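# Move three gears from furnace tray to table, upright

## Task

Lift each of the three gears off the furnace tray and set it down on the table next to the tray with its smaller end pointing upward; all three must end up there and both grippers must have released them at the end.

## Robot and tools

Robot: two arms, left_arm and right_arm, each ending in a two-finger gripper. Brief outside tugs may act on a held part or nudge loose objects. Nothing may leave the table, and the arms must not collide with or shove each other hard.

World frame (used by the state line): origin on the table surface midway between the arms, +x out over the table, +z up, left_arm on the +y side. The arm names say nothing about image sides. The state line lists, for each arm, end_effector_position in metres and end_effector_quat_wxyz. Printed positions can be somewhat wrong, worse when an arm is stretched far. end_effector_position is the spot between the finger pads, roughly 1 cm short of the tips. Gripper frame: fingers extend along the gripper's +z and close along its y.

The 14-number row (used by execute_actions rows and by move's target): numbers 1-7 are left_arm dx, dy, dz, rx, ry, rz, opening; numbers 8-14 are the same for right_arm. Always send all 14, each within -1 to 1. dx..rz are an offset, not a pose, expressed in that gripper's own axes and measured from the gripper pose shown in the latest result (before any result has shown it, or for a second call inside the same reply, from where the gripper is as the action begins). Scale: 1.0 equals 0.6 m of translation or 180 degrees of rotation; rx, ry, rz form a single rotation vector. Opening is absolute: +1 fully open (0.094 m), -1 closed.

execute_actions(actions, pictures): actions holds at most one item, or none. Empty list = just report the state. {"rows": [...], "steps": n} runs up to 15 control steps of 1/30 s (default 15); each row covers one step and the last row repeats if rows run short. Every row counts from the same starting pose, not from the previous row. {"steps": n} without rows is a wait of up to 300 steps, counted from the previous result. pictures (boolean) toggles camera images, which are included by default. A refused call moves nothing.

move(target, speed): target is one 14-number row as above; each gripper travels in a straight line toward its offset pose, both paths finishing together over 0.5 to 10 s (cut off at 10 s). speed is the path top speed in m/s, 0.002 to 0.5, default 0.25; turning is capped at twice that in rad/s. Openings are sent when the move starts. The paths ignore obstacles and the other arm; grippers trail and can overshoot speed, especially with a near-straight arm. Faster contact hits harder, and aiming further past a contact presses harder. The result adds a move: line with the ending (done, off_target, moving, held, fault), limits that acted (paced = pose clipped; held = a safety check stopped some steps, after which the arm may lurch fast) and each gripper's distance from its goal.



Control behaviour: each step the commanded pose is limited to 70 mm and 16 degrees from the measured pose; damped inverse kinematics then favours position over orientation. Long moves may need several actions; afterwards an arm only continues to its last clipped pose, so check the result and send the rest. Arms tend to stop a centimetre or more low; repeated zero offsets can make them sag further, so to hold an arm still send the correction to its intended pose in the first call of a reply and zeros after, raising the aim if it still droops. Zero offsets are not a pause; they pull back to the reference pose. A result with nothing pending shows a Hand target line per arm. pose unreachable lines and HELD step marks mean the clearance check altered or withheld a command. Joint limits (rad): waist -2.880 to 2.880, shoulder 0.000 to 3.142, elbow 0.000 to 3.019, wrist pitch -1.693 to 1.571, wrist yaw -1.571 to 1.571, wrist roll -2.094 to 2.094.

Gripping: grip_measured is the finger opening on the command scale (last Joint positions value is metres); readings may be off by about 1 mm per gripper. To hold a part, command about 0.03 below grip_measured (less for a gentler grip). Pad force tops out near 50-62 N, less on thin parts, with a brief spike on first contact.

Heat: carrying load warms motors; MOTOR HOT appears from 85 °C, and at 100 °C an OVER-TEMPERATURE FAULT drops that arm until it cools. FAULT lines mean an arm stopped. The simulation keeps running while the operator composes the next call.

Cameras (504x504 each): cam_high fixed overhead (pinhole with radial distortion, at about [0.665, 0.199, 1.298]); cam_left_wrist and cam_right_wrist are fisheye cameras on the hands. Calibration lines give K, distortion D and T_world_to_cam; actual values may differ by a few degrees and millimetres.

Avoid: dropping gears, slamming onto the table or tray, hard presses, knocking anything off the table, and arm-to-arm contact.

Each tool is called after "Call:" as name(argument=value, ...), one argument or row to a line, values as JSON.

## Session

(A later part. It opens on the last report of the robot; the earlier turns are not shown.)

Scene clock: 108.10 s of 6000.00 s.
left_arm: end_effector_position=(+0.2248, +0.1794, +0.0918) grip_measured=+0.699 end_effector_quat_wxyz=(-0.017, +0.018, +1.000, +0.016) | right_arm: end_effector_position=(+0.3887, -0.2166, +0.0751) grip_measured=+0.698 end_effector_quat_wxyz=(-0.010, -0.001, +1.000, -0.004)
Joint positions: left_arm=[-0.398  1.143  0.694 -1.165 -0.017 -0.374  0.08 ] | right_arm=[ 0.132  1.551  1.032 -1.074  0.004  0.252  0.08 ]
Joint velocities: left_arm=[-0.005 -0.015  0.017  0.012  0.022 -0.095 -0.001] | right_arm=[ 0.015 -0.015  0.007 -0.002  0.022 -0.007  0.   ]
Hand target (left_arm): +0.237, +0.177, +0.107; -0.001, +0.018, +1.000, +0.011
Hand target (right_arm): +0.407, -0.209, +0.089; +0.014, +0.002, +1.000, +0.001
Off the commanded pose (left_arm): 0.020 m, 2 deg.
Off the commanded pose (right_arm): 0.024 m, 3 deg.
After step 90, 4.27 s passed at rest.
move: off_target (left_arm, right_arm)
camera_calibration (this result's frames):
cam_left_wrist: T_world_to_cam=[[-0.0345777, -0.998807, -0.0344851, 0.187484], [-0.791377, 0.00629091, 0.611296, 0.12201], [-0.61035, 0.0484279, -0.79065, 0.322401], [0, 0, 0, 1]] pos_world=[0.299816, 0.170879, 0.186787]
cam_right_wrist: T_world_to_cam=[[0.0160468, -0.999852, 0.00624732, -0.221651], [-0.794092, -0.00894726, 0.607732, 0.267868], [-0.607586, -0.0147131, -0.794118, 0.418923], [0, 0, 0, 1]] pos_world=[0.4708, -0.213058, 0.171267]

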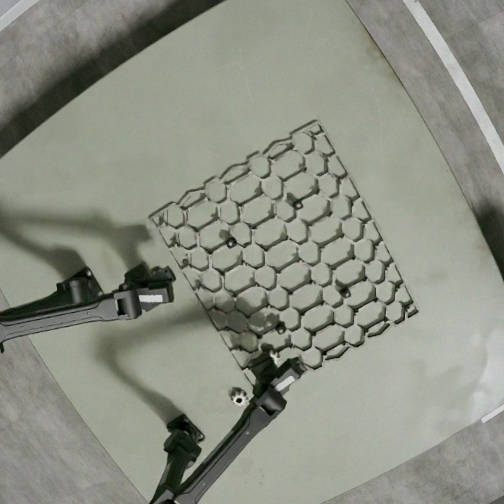

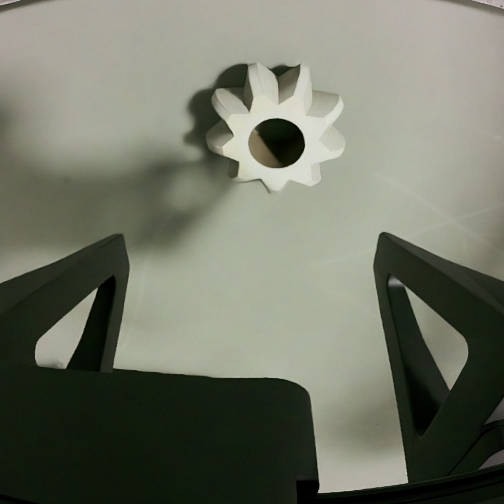

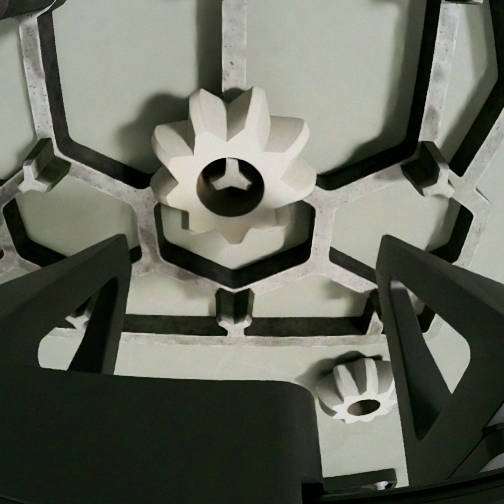

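Call:
move(
  target=[0,0,0,0,0,0,0.7,-0.04,0.02,-0.005,0,-0.012,0,0.7],
  speed=0.05,
)

Call:
move(
  target=[0,0,0,0,0,0,0.7,-0.01,0,0.05,0,-0.008,0,0.7],
  speed=0.05,
)

Scene clock: 117.50 s of 6000.00 s.
left_arm: end_effector_position=(+0.2232, +0.1801, +0.0904) grip_measured=+0.699 end_effector_quat_wxyz=(-0.019, +0.018, +1.000, +0.017) | right_arm: end_effector_position=(+0.3901, -0.2140, +0.0650) grip_measured=+0.698 end_effector_quat_wxyz=(-0.018, -0.002, +1.000, -0.010)
Joint positions: left_arm=[-0.398  1.143  0.689 -1.165 -0.017 -0.374  0.08 ] | right_arm=[ 0.14   1.581  1.036 -1.066  0.01   0.258  0.08 ]
Joint velocities: left_arm=[ 0.005 -0.005  0.017  0.012 -0.022  0.037 -0.001] | right_arm=[-0.005 -0.005  0.017  0.002 -0.022  0.007 -0.   ]
Hand target (left_arm): +0.225, +0.179, +0.092; -0.017, +0.018, +1.000, +0.016
Hand target (right_arm): +0.412, -0.205, +0.078; +0.009, -0.001, +1.000, -0.004
Off the commanded pose (left_arm): 0.002 m, 0 deg.
Off the commanded pose (right_arm): 0.028 m, 3 deg.
After step 90, 5.53 s passed at rest.
move: off_target (right_arm)
camera_calibration (this result's frames):
cam_left_wrist: T_world_to_cam=[[-0.0350944, -0.998735, -0.036009, 0.18831], [-0.789008, 0.00557442, 0.614357, 0.120926], [-0.613379, 0.0499719, -0.788206, 0.320473], [0, 0, 0, 1]] pos_world=[0.298592, 0.171383, 0.185088]
cam_right_wrist: T_world_to_cam=[[0.019088, -0.99968, 0.0166001, -0.220764], [-0.784434, -0.00467947, 0.620195, 0.271458], [-0.619919, -0.0248599, -0.784272, 0.413768], [0, 0, 0, 1]] pos_world=[0.473657, -0.209137, 0.159814]

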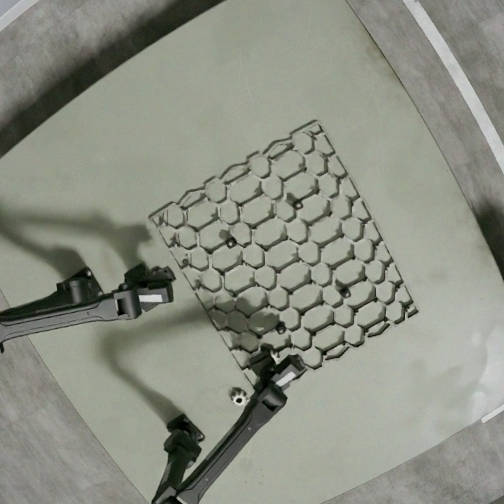

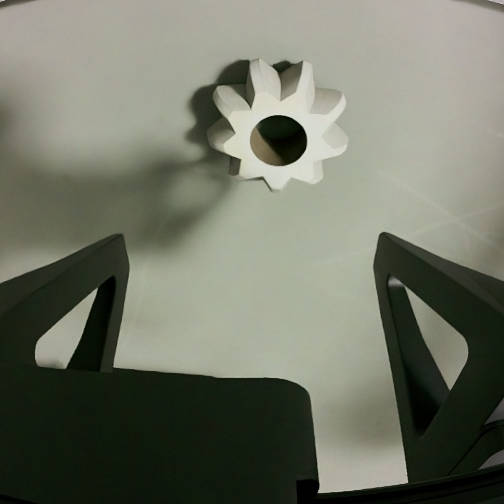

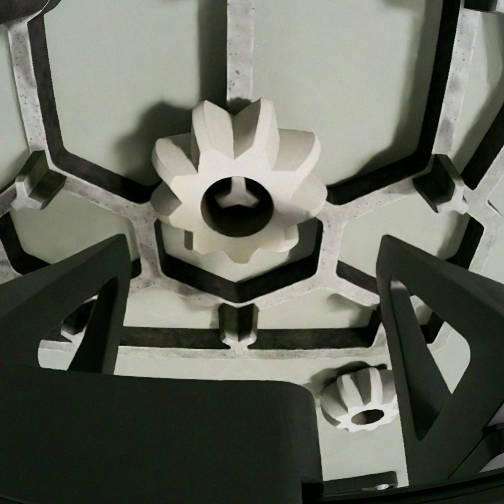

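Scene clock: 118.43 s of 6000.00 s.
left_arm: end_effector_position=(+0.2217, +0.1807, +0.0891) grip_measured=+0.699 end_effector_quat_wxyz=(-0.020, +0.018, +0.999, +0.018) | right_arm: end_effector_position=(+0.3907, -0.2145, +0.0352) grip_measured=+0.698 end_effector_quat_wxyz=(-0.012, -0.002, +1.000, -0.010)
Joint positions: left_arm=[-0.398  1.143  0.686 -1.165 -0.017 -0.374  0.08 ] | right_arm=[ 0.14   1.621  0.993 -0.972  0.013  0.258  0.08 ]
Joint velocities: left_arm=[-0.015 -0.005 -0.002  0.007 -0.022 -0.007 -0.   ] | right_arm=[ 0.005 -0.005  0.007  0.012  0.037 -0.037  0.   ]
Hand target (left_arm): +0.223, +0.180, +0.090; -0.018, +0.018, +1.000, +0.017
Hand target (right_arm): +0.395, -0.214, +0.035; -0.006, -0.002, +1.000, -0.010
Off the commanded pose (left_arm): 0.002 m, 0 deg.
Off the commanded pose (right_arm): 0.004 m, 1 deg.
move: done
camera_calibration (this result's frames):
cam_left_wrist: T_world_to_cam=[[-0.0352228, -0.998679, -0.0374055, 0.188985], [-0.786854, 0.00463759, 0.617121, 0.120002], [-0.616133, 0.0511694, -0.785978, 0.318756], [0, 0, 0, 1]] pos_world=[0.297476, 0.171868, 0.183548]
cam_right_wrist: T_world_to_cam=[[0.0190133, -0.999665, 0.0175429, -0.220795], [-0.791844, -0.00434339, 0.610708, 0.293701], [-0.610427, -0.0255028, -0.791662, 0.387216], [0, 0, 0, 1]] pos_world=[0.473131, -0.20957, 0.131052]

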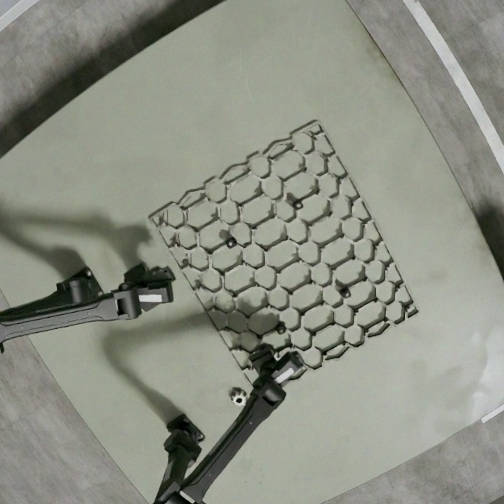

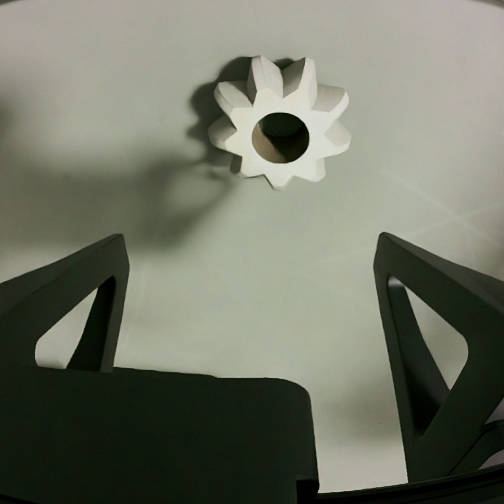

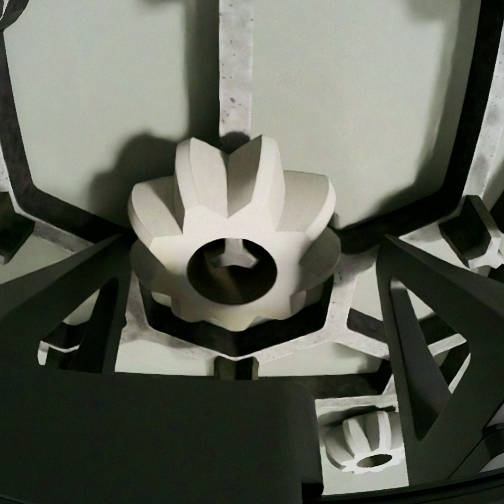

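Call:
move(
  target=[0,0,-0.003,0,0,0,0.7,-0.055,0.022,-0.024,-0.006,-0.02,0,0.85],
  speed=0.03,
)

Scene clock: 124.27 s of 6000.00 s.
left_arm: end_effector_position=(+0.2203, +0.1813, +0.0879) grip_measured=+0.699 end_effector_quat_wxyz=(-0.022, +0.018, +0.999, +0.019) | right_arm: end_effector_position=(+0.4023, -0.2114, +0.0387) grip_measured=+0.848 end_effector_quat_wxyz=(-0.004, -0.002, +1.000, -0.008)
Joint positions: left_arm=[-0.398  1.143  0.682 -1.165 -0.017 -0.374  0.08 ] | right_arm=[ 0.14   1.633  1.02  -0.969  0.013  0.258  0.087]
Joint velocities: left_arm=[-0.005 -0.005 -0.017  0.002 -0.037  0.037 -0.001] | right_arm=[ 0.005 -0.005  0.012  0.007 -0.081 -0.051  0.   ]
Hand target (left_arm): +0.222, +0.181, +0.091; -0.020, +0.018, +0.999, +0.018
Hand target (right_arm): +0.423, -0.201, +0.049; +0.019, -0.002, +1.000, -0.000
Off the commanded pose (left_arm): 0.003 m, 0 deg.
Off the commanded pose (right_arm): 0.026 m, 3 deg.
After step 90, 1.27 s passed at rest.
move: off_target (right_arm)
camera_calibration (this result's frames):
cam_left_wrist: T_world_to_cam=[[-0.0353561, -0.998621, -0.0388015, 0.189659], [-0.784691, 0.00369656, 0.619876, 0.119084], [-0.618878, 0.0523636, -0.78374, 0.317034], [0, 0, 0, 1]] pos_world=[0.296355, 0.172356, 0.182014]
cam_right_wrist: T_world_to_cam=[[0.0187567, -0.999734, 0.0134048, -0.217728], [-0.801859, -0.00703317, 0.597471, 0.304699], [-0.597218, -0.0219554, -0.801778, 0.392923], [0, 0, 0, 1]] pos_world=[0.483071, -0.2069, 0.135906]

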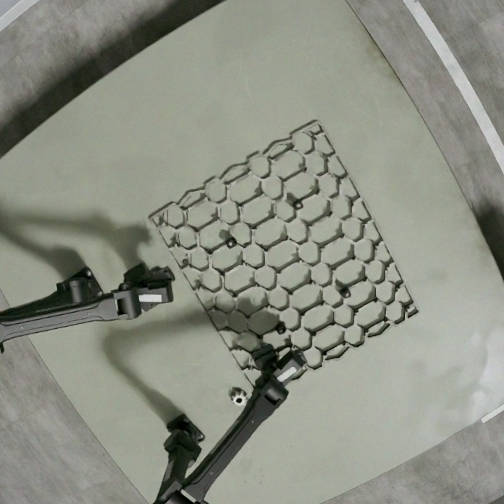

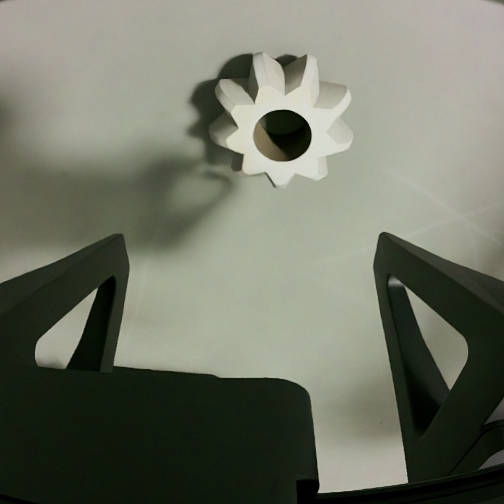

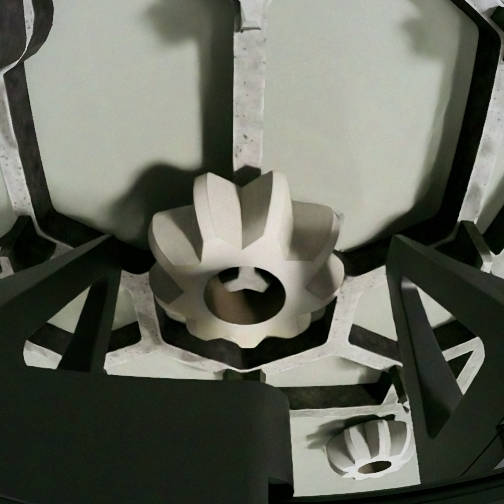

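Call:
move(
  target=[0,0,-0.003,0,0,0,0.7,-0.008,0.015,0.009,0,-0.003,0,0.7],
  speed=0.02,
)

Call:
move(
  target=[0,0,-0.003,0,0,0,0.7,0,0,0,0,0,0,0.14],
)

Scene clock: 130.33 s of 6000.00 s.
left_arm: end_effector_position=(+0.2203, +0.1813, +0.0879) grip_measured=+0.699 end_effector_quat_wxyz=(-0.022, +0.018, +0.999, +0.019) | right_arm: end_effector_position=(+0.4018, -0.2073, +0.0335) grip_measured=+0.702 end_effector_quat_wxyz=(-0.006, -0.004, +1.000, -0.009)
Joint positions: left_arm=[-0.398  1.143  0.682 -1.165 -0.017 -0.374  0.08 ] | right_arm=[ 0.149  1.646  1.02  -0.962  0.013  0.264  0.08 ]
Joint velocities: left_arm=[ 0.005 -0.005  0.007  0.002 -0.007 -0.066  0.   ] | right_arm=[-0.005 -0.005 -0.002  0.002  0.007 -0.037 -0.001]
Hand target (left_arm): +0.220, +0.181, +0.090; -0.022, +0.018, +0.999, +0.019
Hand target (right_arm): +0.407, -0.202, +0.033; +0.001, -0.002, +1.000, -0.008
Off the commanded pose (left_arm): 0.002 m, 0 deg.
Off the commanded pose (right_arm): 0.007 m, 1 deg.
After step 90, 2.20 s passed at rest.
move: done
camera_calibration (this result's frames):
cam_left_wrist: T_world_to_cam=[[-0.0353561, -0.998621, -0.0388015, 0.189659], [-0.784691, 0.00369656, 0.619876, 0.119084], [-0.618878, 0.0523636, -0.78374, 0.317034], [0, 0, 0, 1]] pos_world=[0.296355, 0.172356, 0.182014]
cam_right_wrist: T_world_to_cam=[[0.0222667, -0.999642, 0.0148662, -0.215044], [-0.798584, -0.00883823, 0.601819, 0.305614], [-0.601472, -0.0252724, -0.798494, 0.389429], [0, 0, 0, 1]] pos_world=[0.483077, -0.202424, 0.13023]

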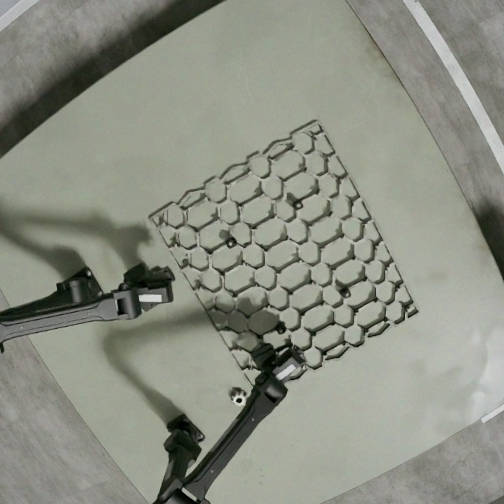

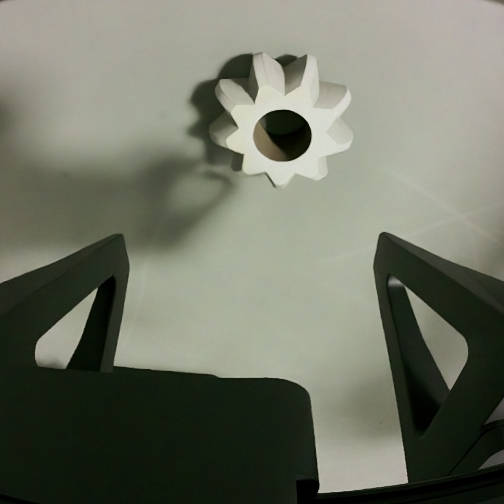

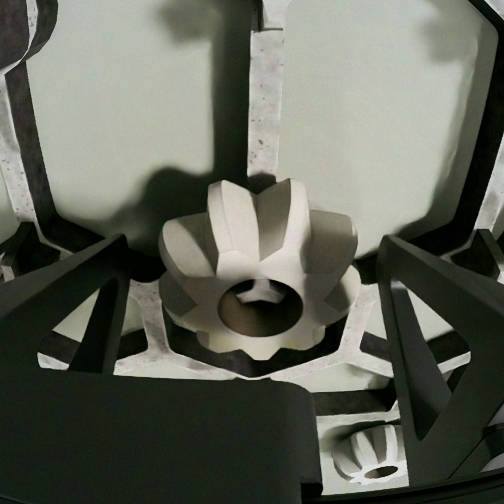

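Scene clock: 131.03 s of 6000.00 s.
left_arm: end_effector_position=(+0.2191, +0.1818, +0.0869) grip_measured=+0.699 end_effector_quat_wxyz=(-0.023, +0.018, +0.999, +0.019) | right_arm: end_effector_position=(+0.4015, -0.2078, +0.0333) grip_measured=+0.196 end_effector_quat_wxyz=(-0.007, -0.004, +1.000, -0.010)
Joint positions: left_arm=[-0.398  1.143  0.679 -1.165 -0.017 -0.374  0.08 ] | right_arm=[ 0.149  1.646  1.019 -0.962  0.016  0.264  0.056]
Joint velocities: left_arm=[-0.015  0.005  0.012  0.002 -0.037 -0.037  0.   ] | right_arm=[-0.005 -0.015  0.012  0.017  0.007 -0.037  0.   ]
Hand target (left_arm): +0.220, +0.181, +0.090; -0.022, +0.018, +0.999, +0.019
Hand target (right_arm): +0.402, -0.207, +0.033; -0.007, -0.004, +1.000, -0.009
Off the commanded pose (left_arm): 0.003 m, 0 deg.
Off the commanded pose (right_arm): 0.001 m, 0 deg.
move: done
camera_calibration (this result's frames):
cam_left_wrist: T_world_to_cam=[[-0.0354662, -0.998573, -0.0399179, 0.190197], [-0.782953, 0.00294072, 0.622074, 0.118354], [-0.621069, 0.0533164, -0.78194, 0.315653], [0, 0, 0, 1]] pos_world=[0.295454, 0.172748, 0.180789]
cam_right_wrist: T_world_to_cam=[[0.0223087, -0.999602, 0.0172719, -0.215599], [-0.798511, -0.00742017, 0.601934, 0.305817], [-0.601566, -0.0272202, -0.798359, 0.388721], [0, 0, 0, 1]] pos_world=[0.482849, -0.202663, 0.129981]

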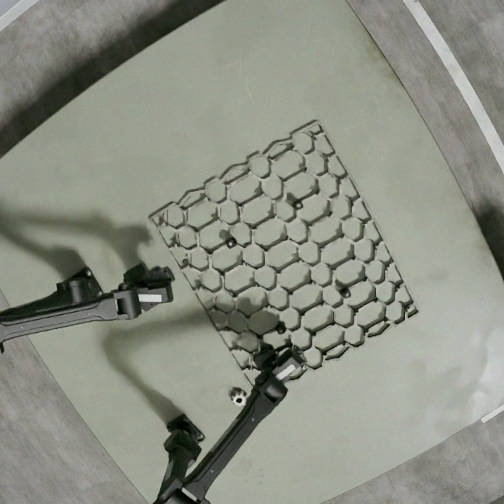

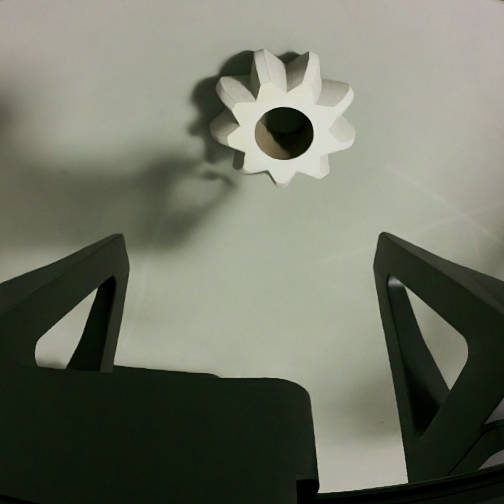

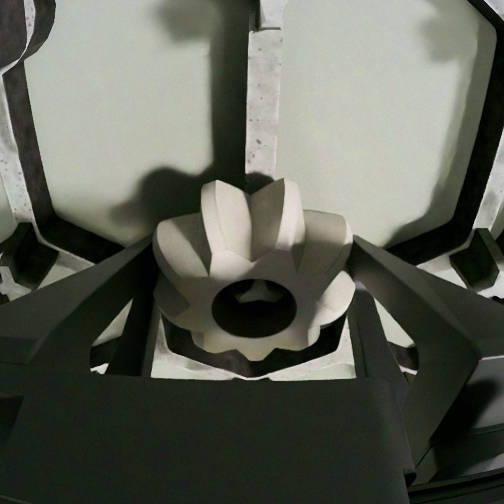

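Call:
move(
  target=[-0.005,0,-0.006,0,0,0,0.7,-0.04,0,-0.14,0,-0.025,0,0.15],
  speed=0.05,
)

Call:
move(
  target=[-0.005,0,-0.006,0,0,0,0.7,0.25,0.07,-0.02,0,-0.015,0,0.15],
  speed=0.1,
)

Scene clock: 139.03 s of 6000.00 s.
left_arm: end_effector_position=(+0.2191, +0.1818, +0.0869) grip_measured=+0.699 end_effector_quat_wxyz=(-0.023, +0.018, +0.999, +0.019) | right_arm: end_effector_position=(+0.4043, -0.2105, +0.0869) grip_measured=+0.196 end_effector_quat_wxyz=(-0.001, -0.004, +1.000, -0.019)
Joint positions: left_arm=[-0.398  1.143  0.679 -1.165 -0.017 -0.374  0.08 ] | right_arm=[ 0.149  1.57   1.089 -1.102  0.035  0.264  0.056]
Joint velocities: left_arm=[-0.024 -0.005  0.007  0.027  0.081  0.066  0.001] | right_arm=[0.005 0.005 0.012 0.002 0.051 0.037 0.001]
Hand target (left_arm): +0.222, +0.182, +0.090; -0.023, +0.018, +0.999, +0.019
Hand target (right_arm): +0.425, -0.207, +0.117; +0.033, -0.004, +0.999, -0.010
Off the commanded pose (left_arm): 0.005 m, 0 deg.
Off the commanded pose (right_arm): 0.038 m, 4 deg.
After step 90, 2.33 s passed at rest.
move: off_target (right_arm)
camera_calibration (this result's frames):
cam_left_wrist: T_world_to_cam=[[-0.0354662, -0.998573, -0.0399179, 0.190197], [-0.782953, 0.00294072, 0.622074, 0.118354], [-0.621069, 0.0533164, -0.78194, 0.315653], [0, 0, 0, 1]] pos_world=[0.295454, 0.172748, 0.180789]
cam_right_wrist: T_world_to_cam=[[0.0223226, -0.999148, 0.034703, -0.220699], [-0.804927, 0.00262579, 0.593368, 0.281213], [-0.592954, -0.0411789, -0.804183, 0.427229], [0, 0, 0, 1]] pos_world=[0.48461, -0.203657, 0.184367]

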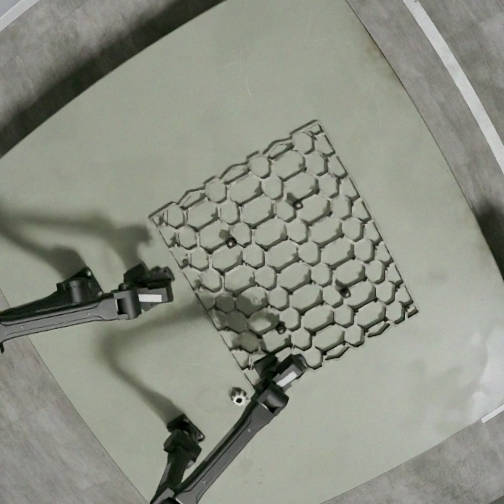

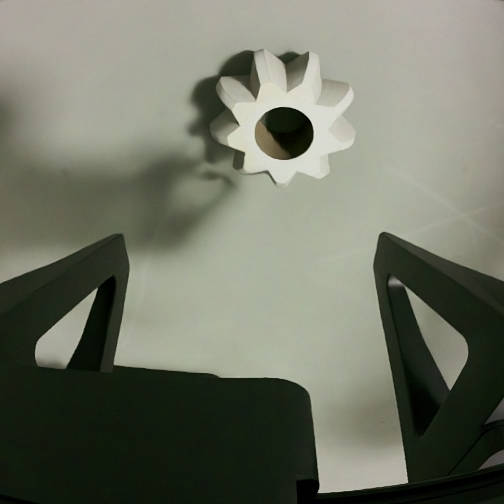

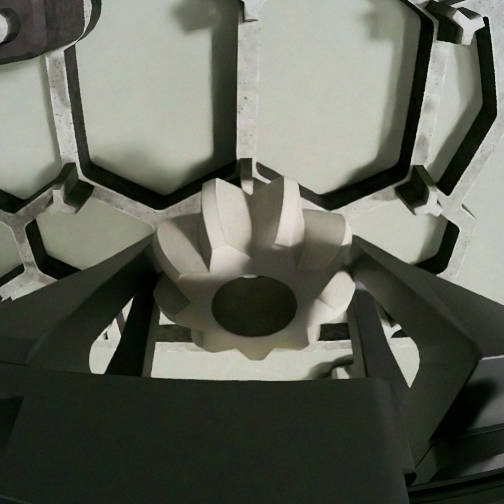

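Scene clock: 141.03 s of 6000.00 s.
left_arm: end_effector_position=(+0.2191, +0.1818, +0.0869) grip_measured=+0.699 end_effector_quat_wxyz=(-0.023, +0.018, +0.999, +0.019) | right_arm: end_effector_position=(+0.2514, -0.1724, +0.0867) grip_measured=+0.196 end_effector_quat_wxyz=(+0.010, -0.009, +1.000, -0.022)
Joint positions: left_arm=[-0.398  1.143  0.679 -1.165 -0.017 -0.374  0.08 ] | right_arm=[ 0.421  1.231  0.747 -1.091  0.048  0.526  0.056]
Joint velocities: left_arm=[-0.005 -0.005  0.002 -0.032 -0.022 -0.007  0.   ] | right_arm=[ 0.005 -0.005  0.002 -0.007 -0.051 -0.007  0.   ]
Hand target (left_arm): +0.222, +0.182, +0.090; -0.023, +0.018, +0.999, +0.019
Hand target (right_arm): +0.254, -0.169, +0.098; +0.023, -0.004, +1.000, -0.016
Off the commanded pose (left_arm): 0.005 m, 0 deg.
Off the commanded pose (right_arm): 0.012 m, 2 deg.
move: off_target (right_arm)
camera_calibration (this result's frames):
cam_left_wrist: T_world_to_cam=[[-0.0354662, -0.998573, -0.0399179, 0.190197], [-0.782953, 0.00294072, 0.622074, 0.118354], [-0.621069, 0.0533164, -0.78194, 0.315653], [0, 0, 0, 1]] pos_world=[0.295454, 0.172748, 0.180789]
cam_right_wrist: T_world_to_cam=[[0.0316952, -0.998615, 0.0419955, -0.182153], [-0.818124, -0.001784, 0.575039, 0.162252], [-0.574168, -0.0525835, -0.817048, 0.332424], [0, 0, 0, 1]] pos_world=[0.329383, -0.164131, 0.185955]

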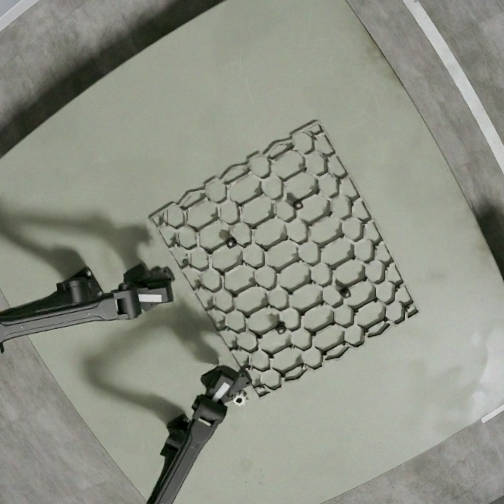

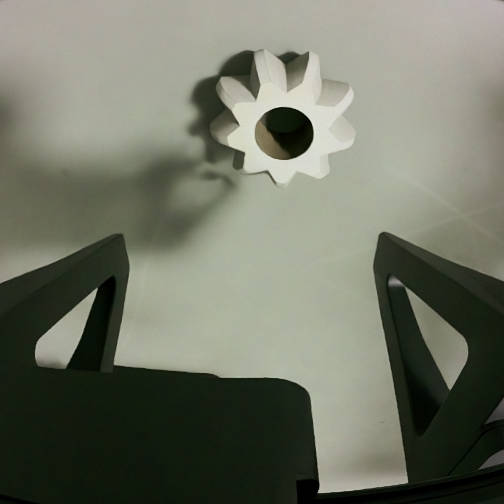

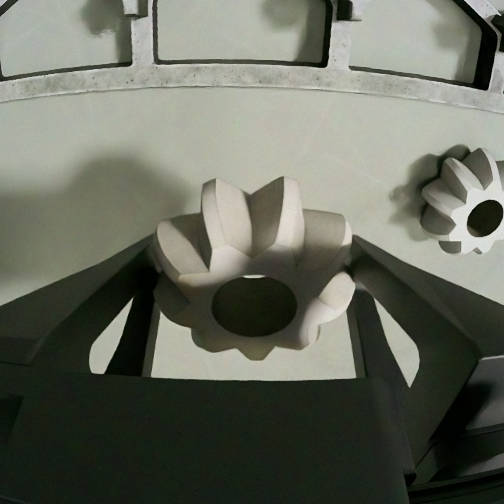

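Call:
move(
  target=[-0.005,0,-0.006,0,0,0,0.7,0,0.01,0.097,-0.01,-0.002,0,0.15],
  speed=0.05,
)

Call:
move(
  target=[-0.005,0,-0.006,0,0,0,0.7,-0.012,0,0.018,0,-0.008,0,0.15],
  speed=0.012,
)

Scene clock: 146.43 s of 6000.00 s.
left_arm: end_effector_position=(+0.2191, +0.1818, +0.0869) grip_measured=+0.699 end_effector_quat_wxyz=(-0.023, +0.018, +0.999, +0.019) | right_arm: end_effector_position=(+0.2445, -0.1722, +0.0239) grip_measured=+0.196 end_effector_quat_wxyz=(+0.002, -0.008, +1.000, -0.014)
Joint positions: left_arm=[-0.398  1.143  0.679 -1.165 -0.017 -0.374  0.08 ] | right_arm=[ 0.421  1.338  0.642 -0.887  0.026  0.529  0.056]
Joint velocities: left_arm=[-0.005 -0.015 -0.007  0.007  0.037 -0.007  0.001] | right_arm=[-0.005  0.005 -0.007  0.007 -0.007 -0.022  0.001]
Hand target (left_arm): +0.222, +0.182, +0.090; -0.023, +0.018, +0.999, +0.019
Hand target (right_arm): +0.252, -0.168, +0.028; +0.013, -0.009, +1.000, -0.006
Off the commanded pose (left_arm): 0.005 m, 0 deg.
Off the commanded pose (right_arm): 0.010 m, 2 deg.
After step 90, 0.93 s passed at rest.
move: done
camera_calibration (this result's frames):
cam_left_wrist: T_world_to_cam=[[-0.0354662, -0.998573, -0.0399179, 0.190197], [-0.782953, 0.00294072, 0.622074, 0.118354], [-0.621069, 0.0533164, -0.78194, 0.315653], [0, 0, 0, 1]] pos_world=[0.295454, 0.172748, 0.180789]
cam_right_wrist: T_world_to_cam=[[0.0290571, -0.999224, 0.0265925, -0.1782], [-0.808045, -0.00782073, 0.589069, 0.188894], [-0.588404, -0.0386046, -0.807645, 0.282791], [0, 0, 0, 1]] pos_world=[0.324208, -0.165668, 0.121862]

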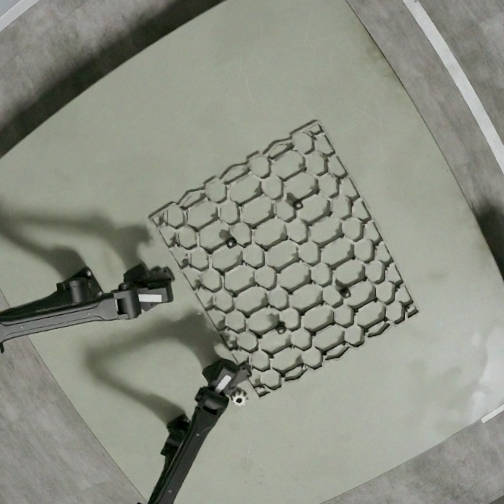

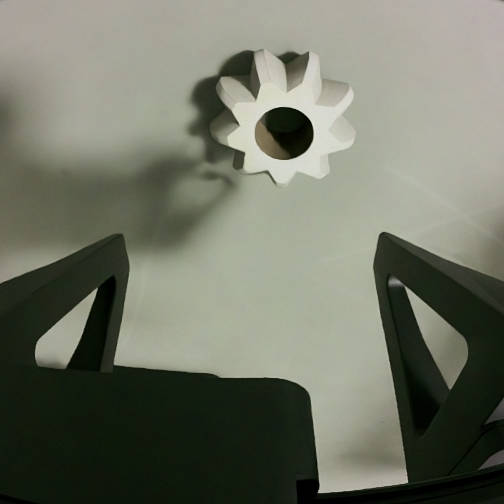

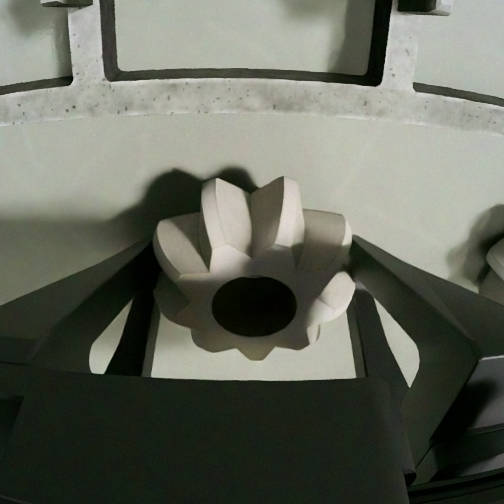

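Scene clock: 147.73 s of 6000.00 s.
left_arm: end_effector_position=(+0.2191, +0.1818, +0.0869) grip_measured=+0.699 end_effector_quat_wxyz=(-0.023, +0.018, +0.999, +0.019) | right_arm: end_effector_position=(+0.2464, -0.1724, +0.0162) grip_measured=+0.196 end_effector_quat_wxyz=(+0.008, -0.007, +1.000, -0.014)
Joint positions: left_arm=[-0.398  1.143  0.679 -1.165 -0.017 -0.374  0.08 ] | right_arm=[ 0.421  1.352  0.628 -0.847  0.033  0.529  0.056]
Joint velocities: left_arm=[-0.005  0.005 -0.007 -0.022 -0.007 -0.022  0.   ] | right_arm=[ 0.005 -0.005  0.012 -0.027 -0.022  0.066 -0.   ]
Hand target (left_arm): +0.222, +0.182, +0.090; -0.023, +0.018, +0.999, +0.019
Hand target (right_arm): +0.252, -0.172, +0.013; +0.014, -0.008, +1.000, -0.015
Off the commanded pose (left_arm): 0.005 m, 0 deg.
Off the commanded pose (right_arm): 0.006 m, 1 deg.
move: done
camera_calibration (this result's frames):
cam_left_wrist: T_world_to_cam=[[-0.0354662, -0.998573, -0.0399179, 0.190197], [-0.782953, 0.00294072, 0.622074, 0.118354], [-0.621069, 0.0533164, -0.78194, 0.315653], [0, 0, 0, 1]] pos_world=[0.295454, 0.172748, 0.180789]
cam_right_wrist: T_world_to_cam=[[0.0287322, -0.999243, 0.0262241, -0.178102], [-0.816097, -0.00830082, 0.577855, 0.197065], [-0.5772, -0.0380044, -0.815718, 0.275192], [0, 0, 0, 1]] pos_world=[0.324782, -0.165873, 0.115275]

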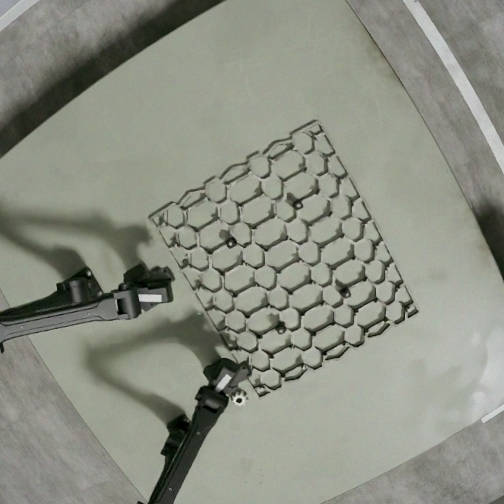

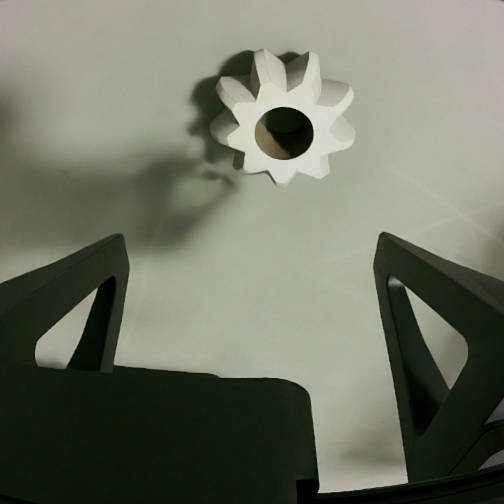

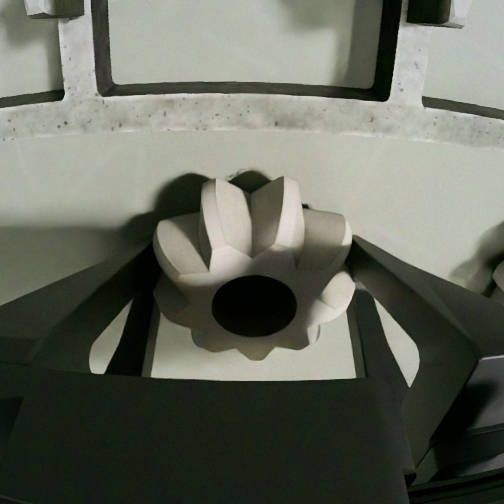

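Call:
move(
  target=[-0.005,0,-0.006,0,0,0,0.7,0,0,0,0,0,0,0.65],
)

Call:
move(
  target=[-0.005,0,-0.006,0,0,0,0.7,0,0,-0.13,0,0,0,0.65],
  speed=0.12,
)

Scene clock: 158.57 s of 6000.00 s.
left_arm: end_effector_position=(+0.2191, +0.1818, +0.0869) grip_measured=+0.699 end_effector_quat_wxyz=(-0.023, +0.018, +0.999, +0.019) | right_arm: end_effector_position=(+0.2465, -0.1724, +0.0163) grip_measured=+0.648 end_effector_quat_wxyz=(+0.009, -0.007, +1.000, -0.014)
Joint positions: left_arm=[-0.398  1.143  0.679 -1.165 -0.017 -0.374  0.08 ] | right_arm=[ 0.421  1.352  0.628 -0.847  0.033  0.529  0.077]
Joint velocities: left_arm=[-0.005 -0.015 -0.007 -0.017  0.051  0.007  0.   ] | right_arm=[-0.015 -0.024 -0.002 -0.007 -0.007 -0.051 -0.001]
Hand target (left_arm): +0.222, +0.182, +0.090; -0.023, +0.018, +0.999, +0.019
Hand target (right_arm): +0.246, -0.172, +0.016; +0.008, -0.007, +1.000, -0.014
Off the commanded pose (left_arm): 0.005 m, 0 deg.
Off the commanded pose (right_arm): 0.000 m, 0 deg.
After step 90, 7.13 s passed at rest.
move: done
camera_calibration (this result's frames):
cam_left_wrist: T_world_to_cam=[[-0.0354662, -0.998573, -0.0399179, 0.190197], [-0.782953, 0.00294072, 0.622074, 0.118354], [-0.621069, 0.0533164, -0.78194, 0.315653], [0, 0, 0, 1]] pos_world=[0.295454, 0.172748, 0.180789]
cam_right_wrist: T_world_to_cam=[[0.0287183, -0.99924, 0.0263681, -0.178139], [-0.8164, -0.00822623, 0.577428, 0.197156], [-0.576772, -0.0381097, -0.816015, 0.275199], [0, 0, 0, 1]] pos_world=[0.324801, -0.165894, 0.11542]

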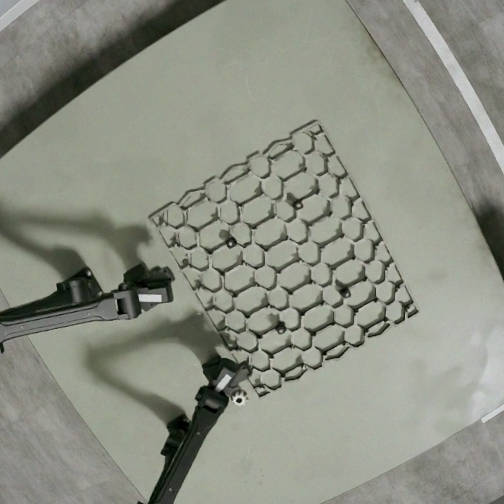

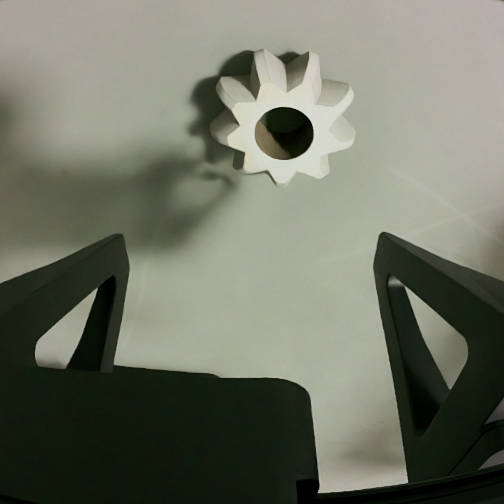

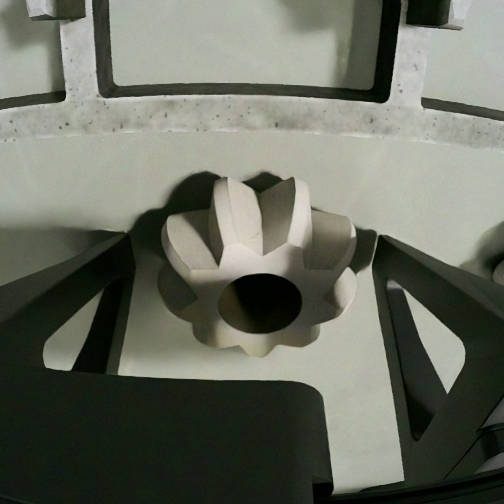

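Scene clock: 159.57 s of 6000.00 s.
left_arm: end_effector_position=(+0.2191, +0.1818, +0.0869) grip_measured=+0.699 end_effector_quat_wxyz=(-0.023, +0.018, +0.999, +0.019) | right_arm: end_effector_position=(+0.2326, -0.1808, +0.0782) grip_measured=+0.648 end_effector_quat_wxyz=(-0.008, -0.008, +1.000, -0.024)
Joint positions: left_arm=[-0.398  1.143  0.679 -1.165 -0.017 -0.374  0.08 ] | right_arm=[ 0.421  1.209  0.703 -1.103  0.033  0.529  0.077]
Joint velocities: left_arm=[-0.015 -0.005  0.007  0.002 -0.037 -0.022 -0.   ] | right_arm=[ 0.005 -0.005  0.017 -0.007 -0.007 -0.037 -0.001]
Hand target (left_arm): +0.222, +0.182, +0.090; -0.023, +0.018, +0.999, +0.019
Hand target (right_arm): +0.245, -0.171, +0.094; +0.009, -0.007, +1.000, -0.014
Off the commanded pose (left_arm): 0.005 m, 0 deg.
Off the commanded pose (right_arm): 0.023 m, 2 deg.
move: off_target (right_arm)
camera_calibration (this result's frames):
cam_left_wrist: T_world_to_cam=[[-0.0354662, -0.998573, -0.0399179, 0.190197], [-0.782953, 0.00294072, 0.622074, 0.118354], [-0.621069, 0.0533164, -0.78194, 0.315653], [0, 0, 0, 1]] pos_world=[0.295454, 0.172748, 0.180789]
cam_right_wrist: T_world_to_cam=[[0.0299002, -0.998525, 0.0453198, -0.18939], [-0.796921, 0.00355359, 0.604073, 0.145554], [-0.603343, -0.0541782, -0.795639, 0.319017], [0, 0, 0, 1]] pos_world=[0.314134, -0.172345, 0.17448]

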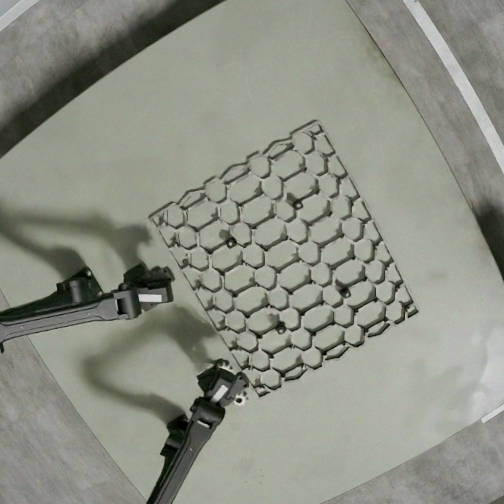

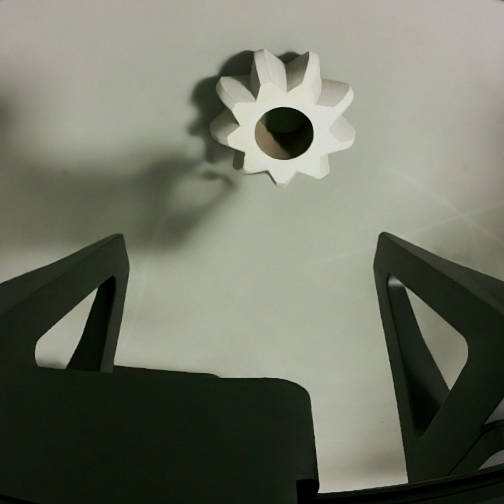

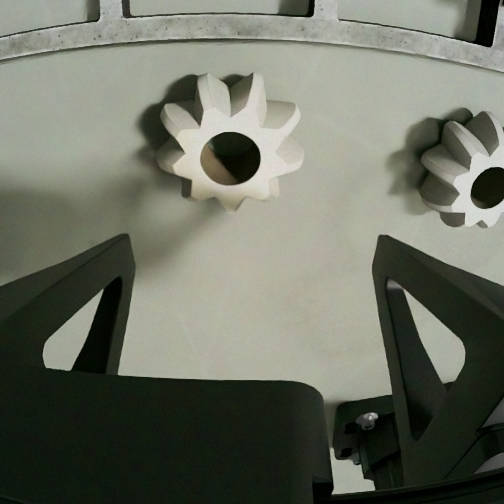

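Call:
finished_scene(
  scene=1,
)

The scene is finished: the task was done.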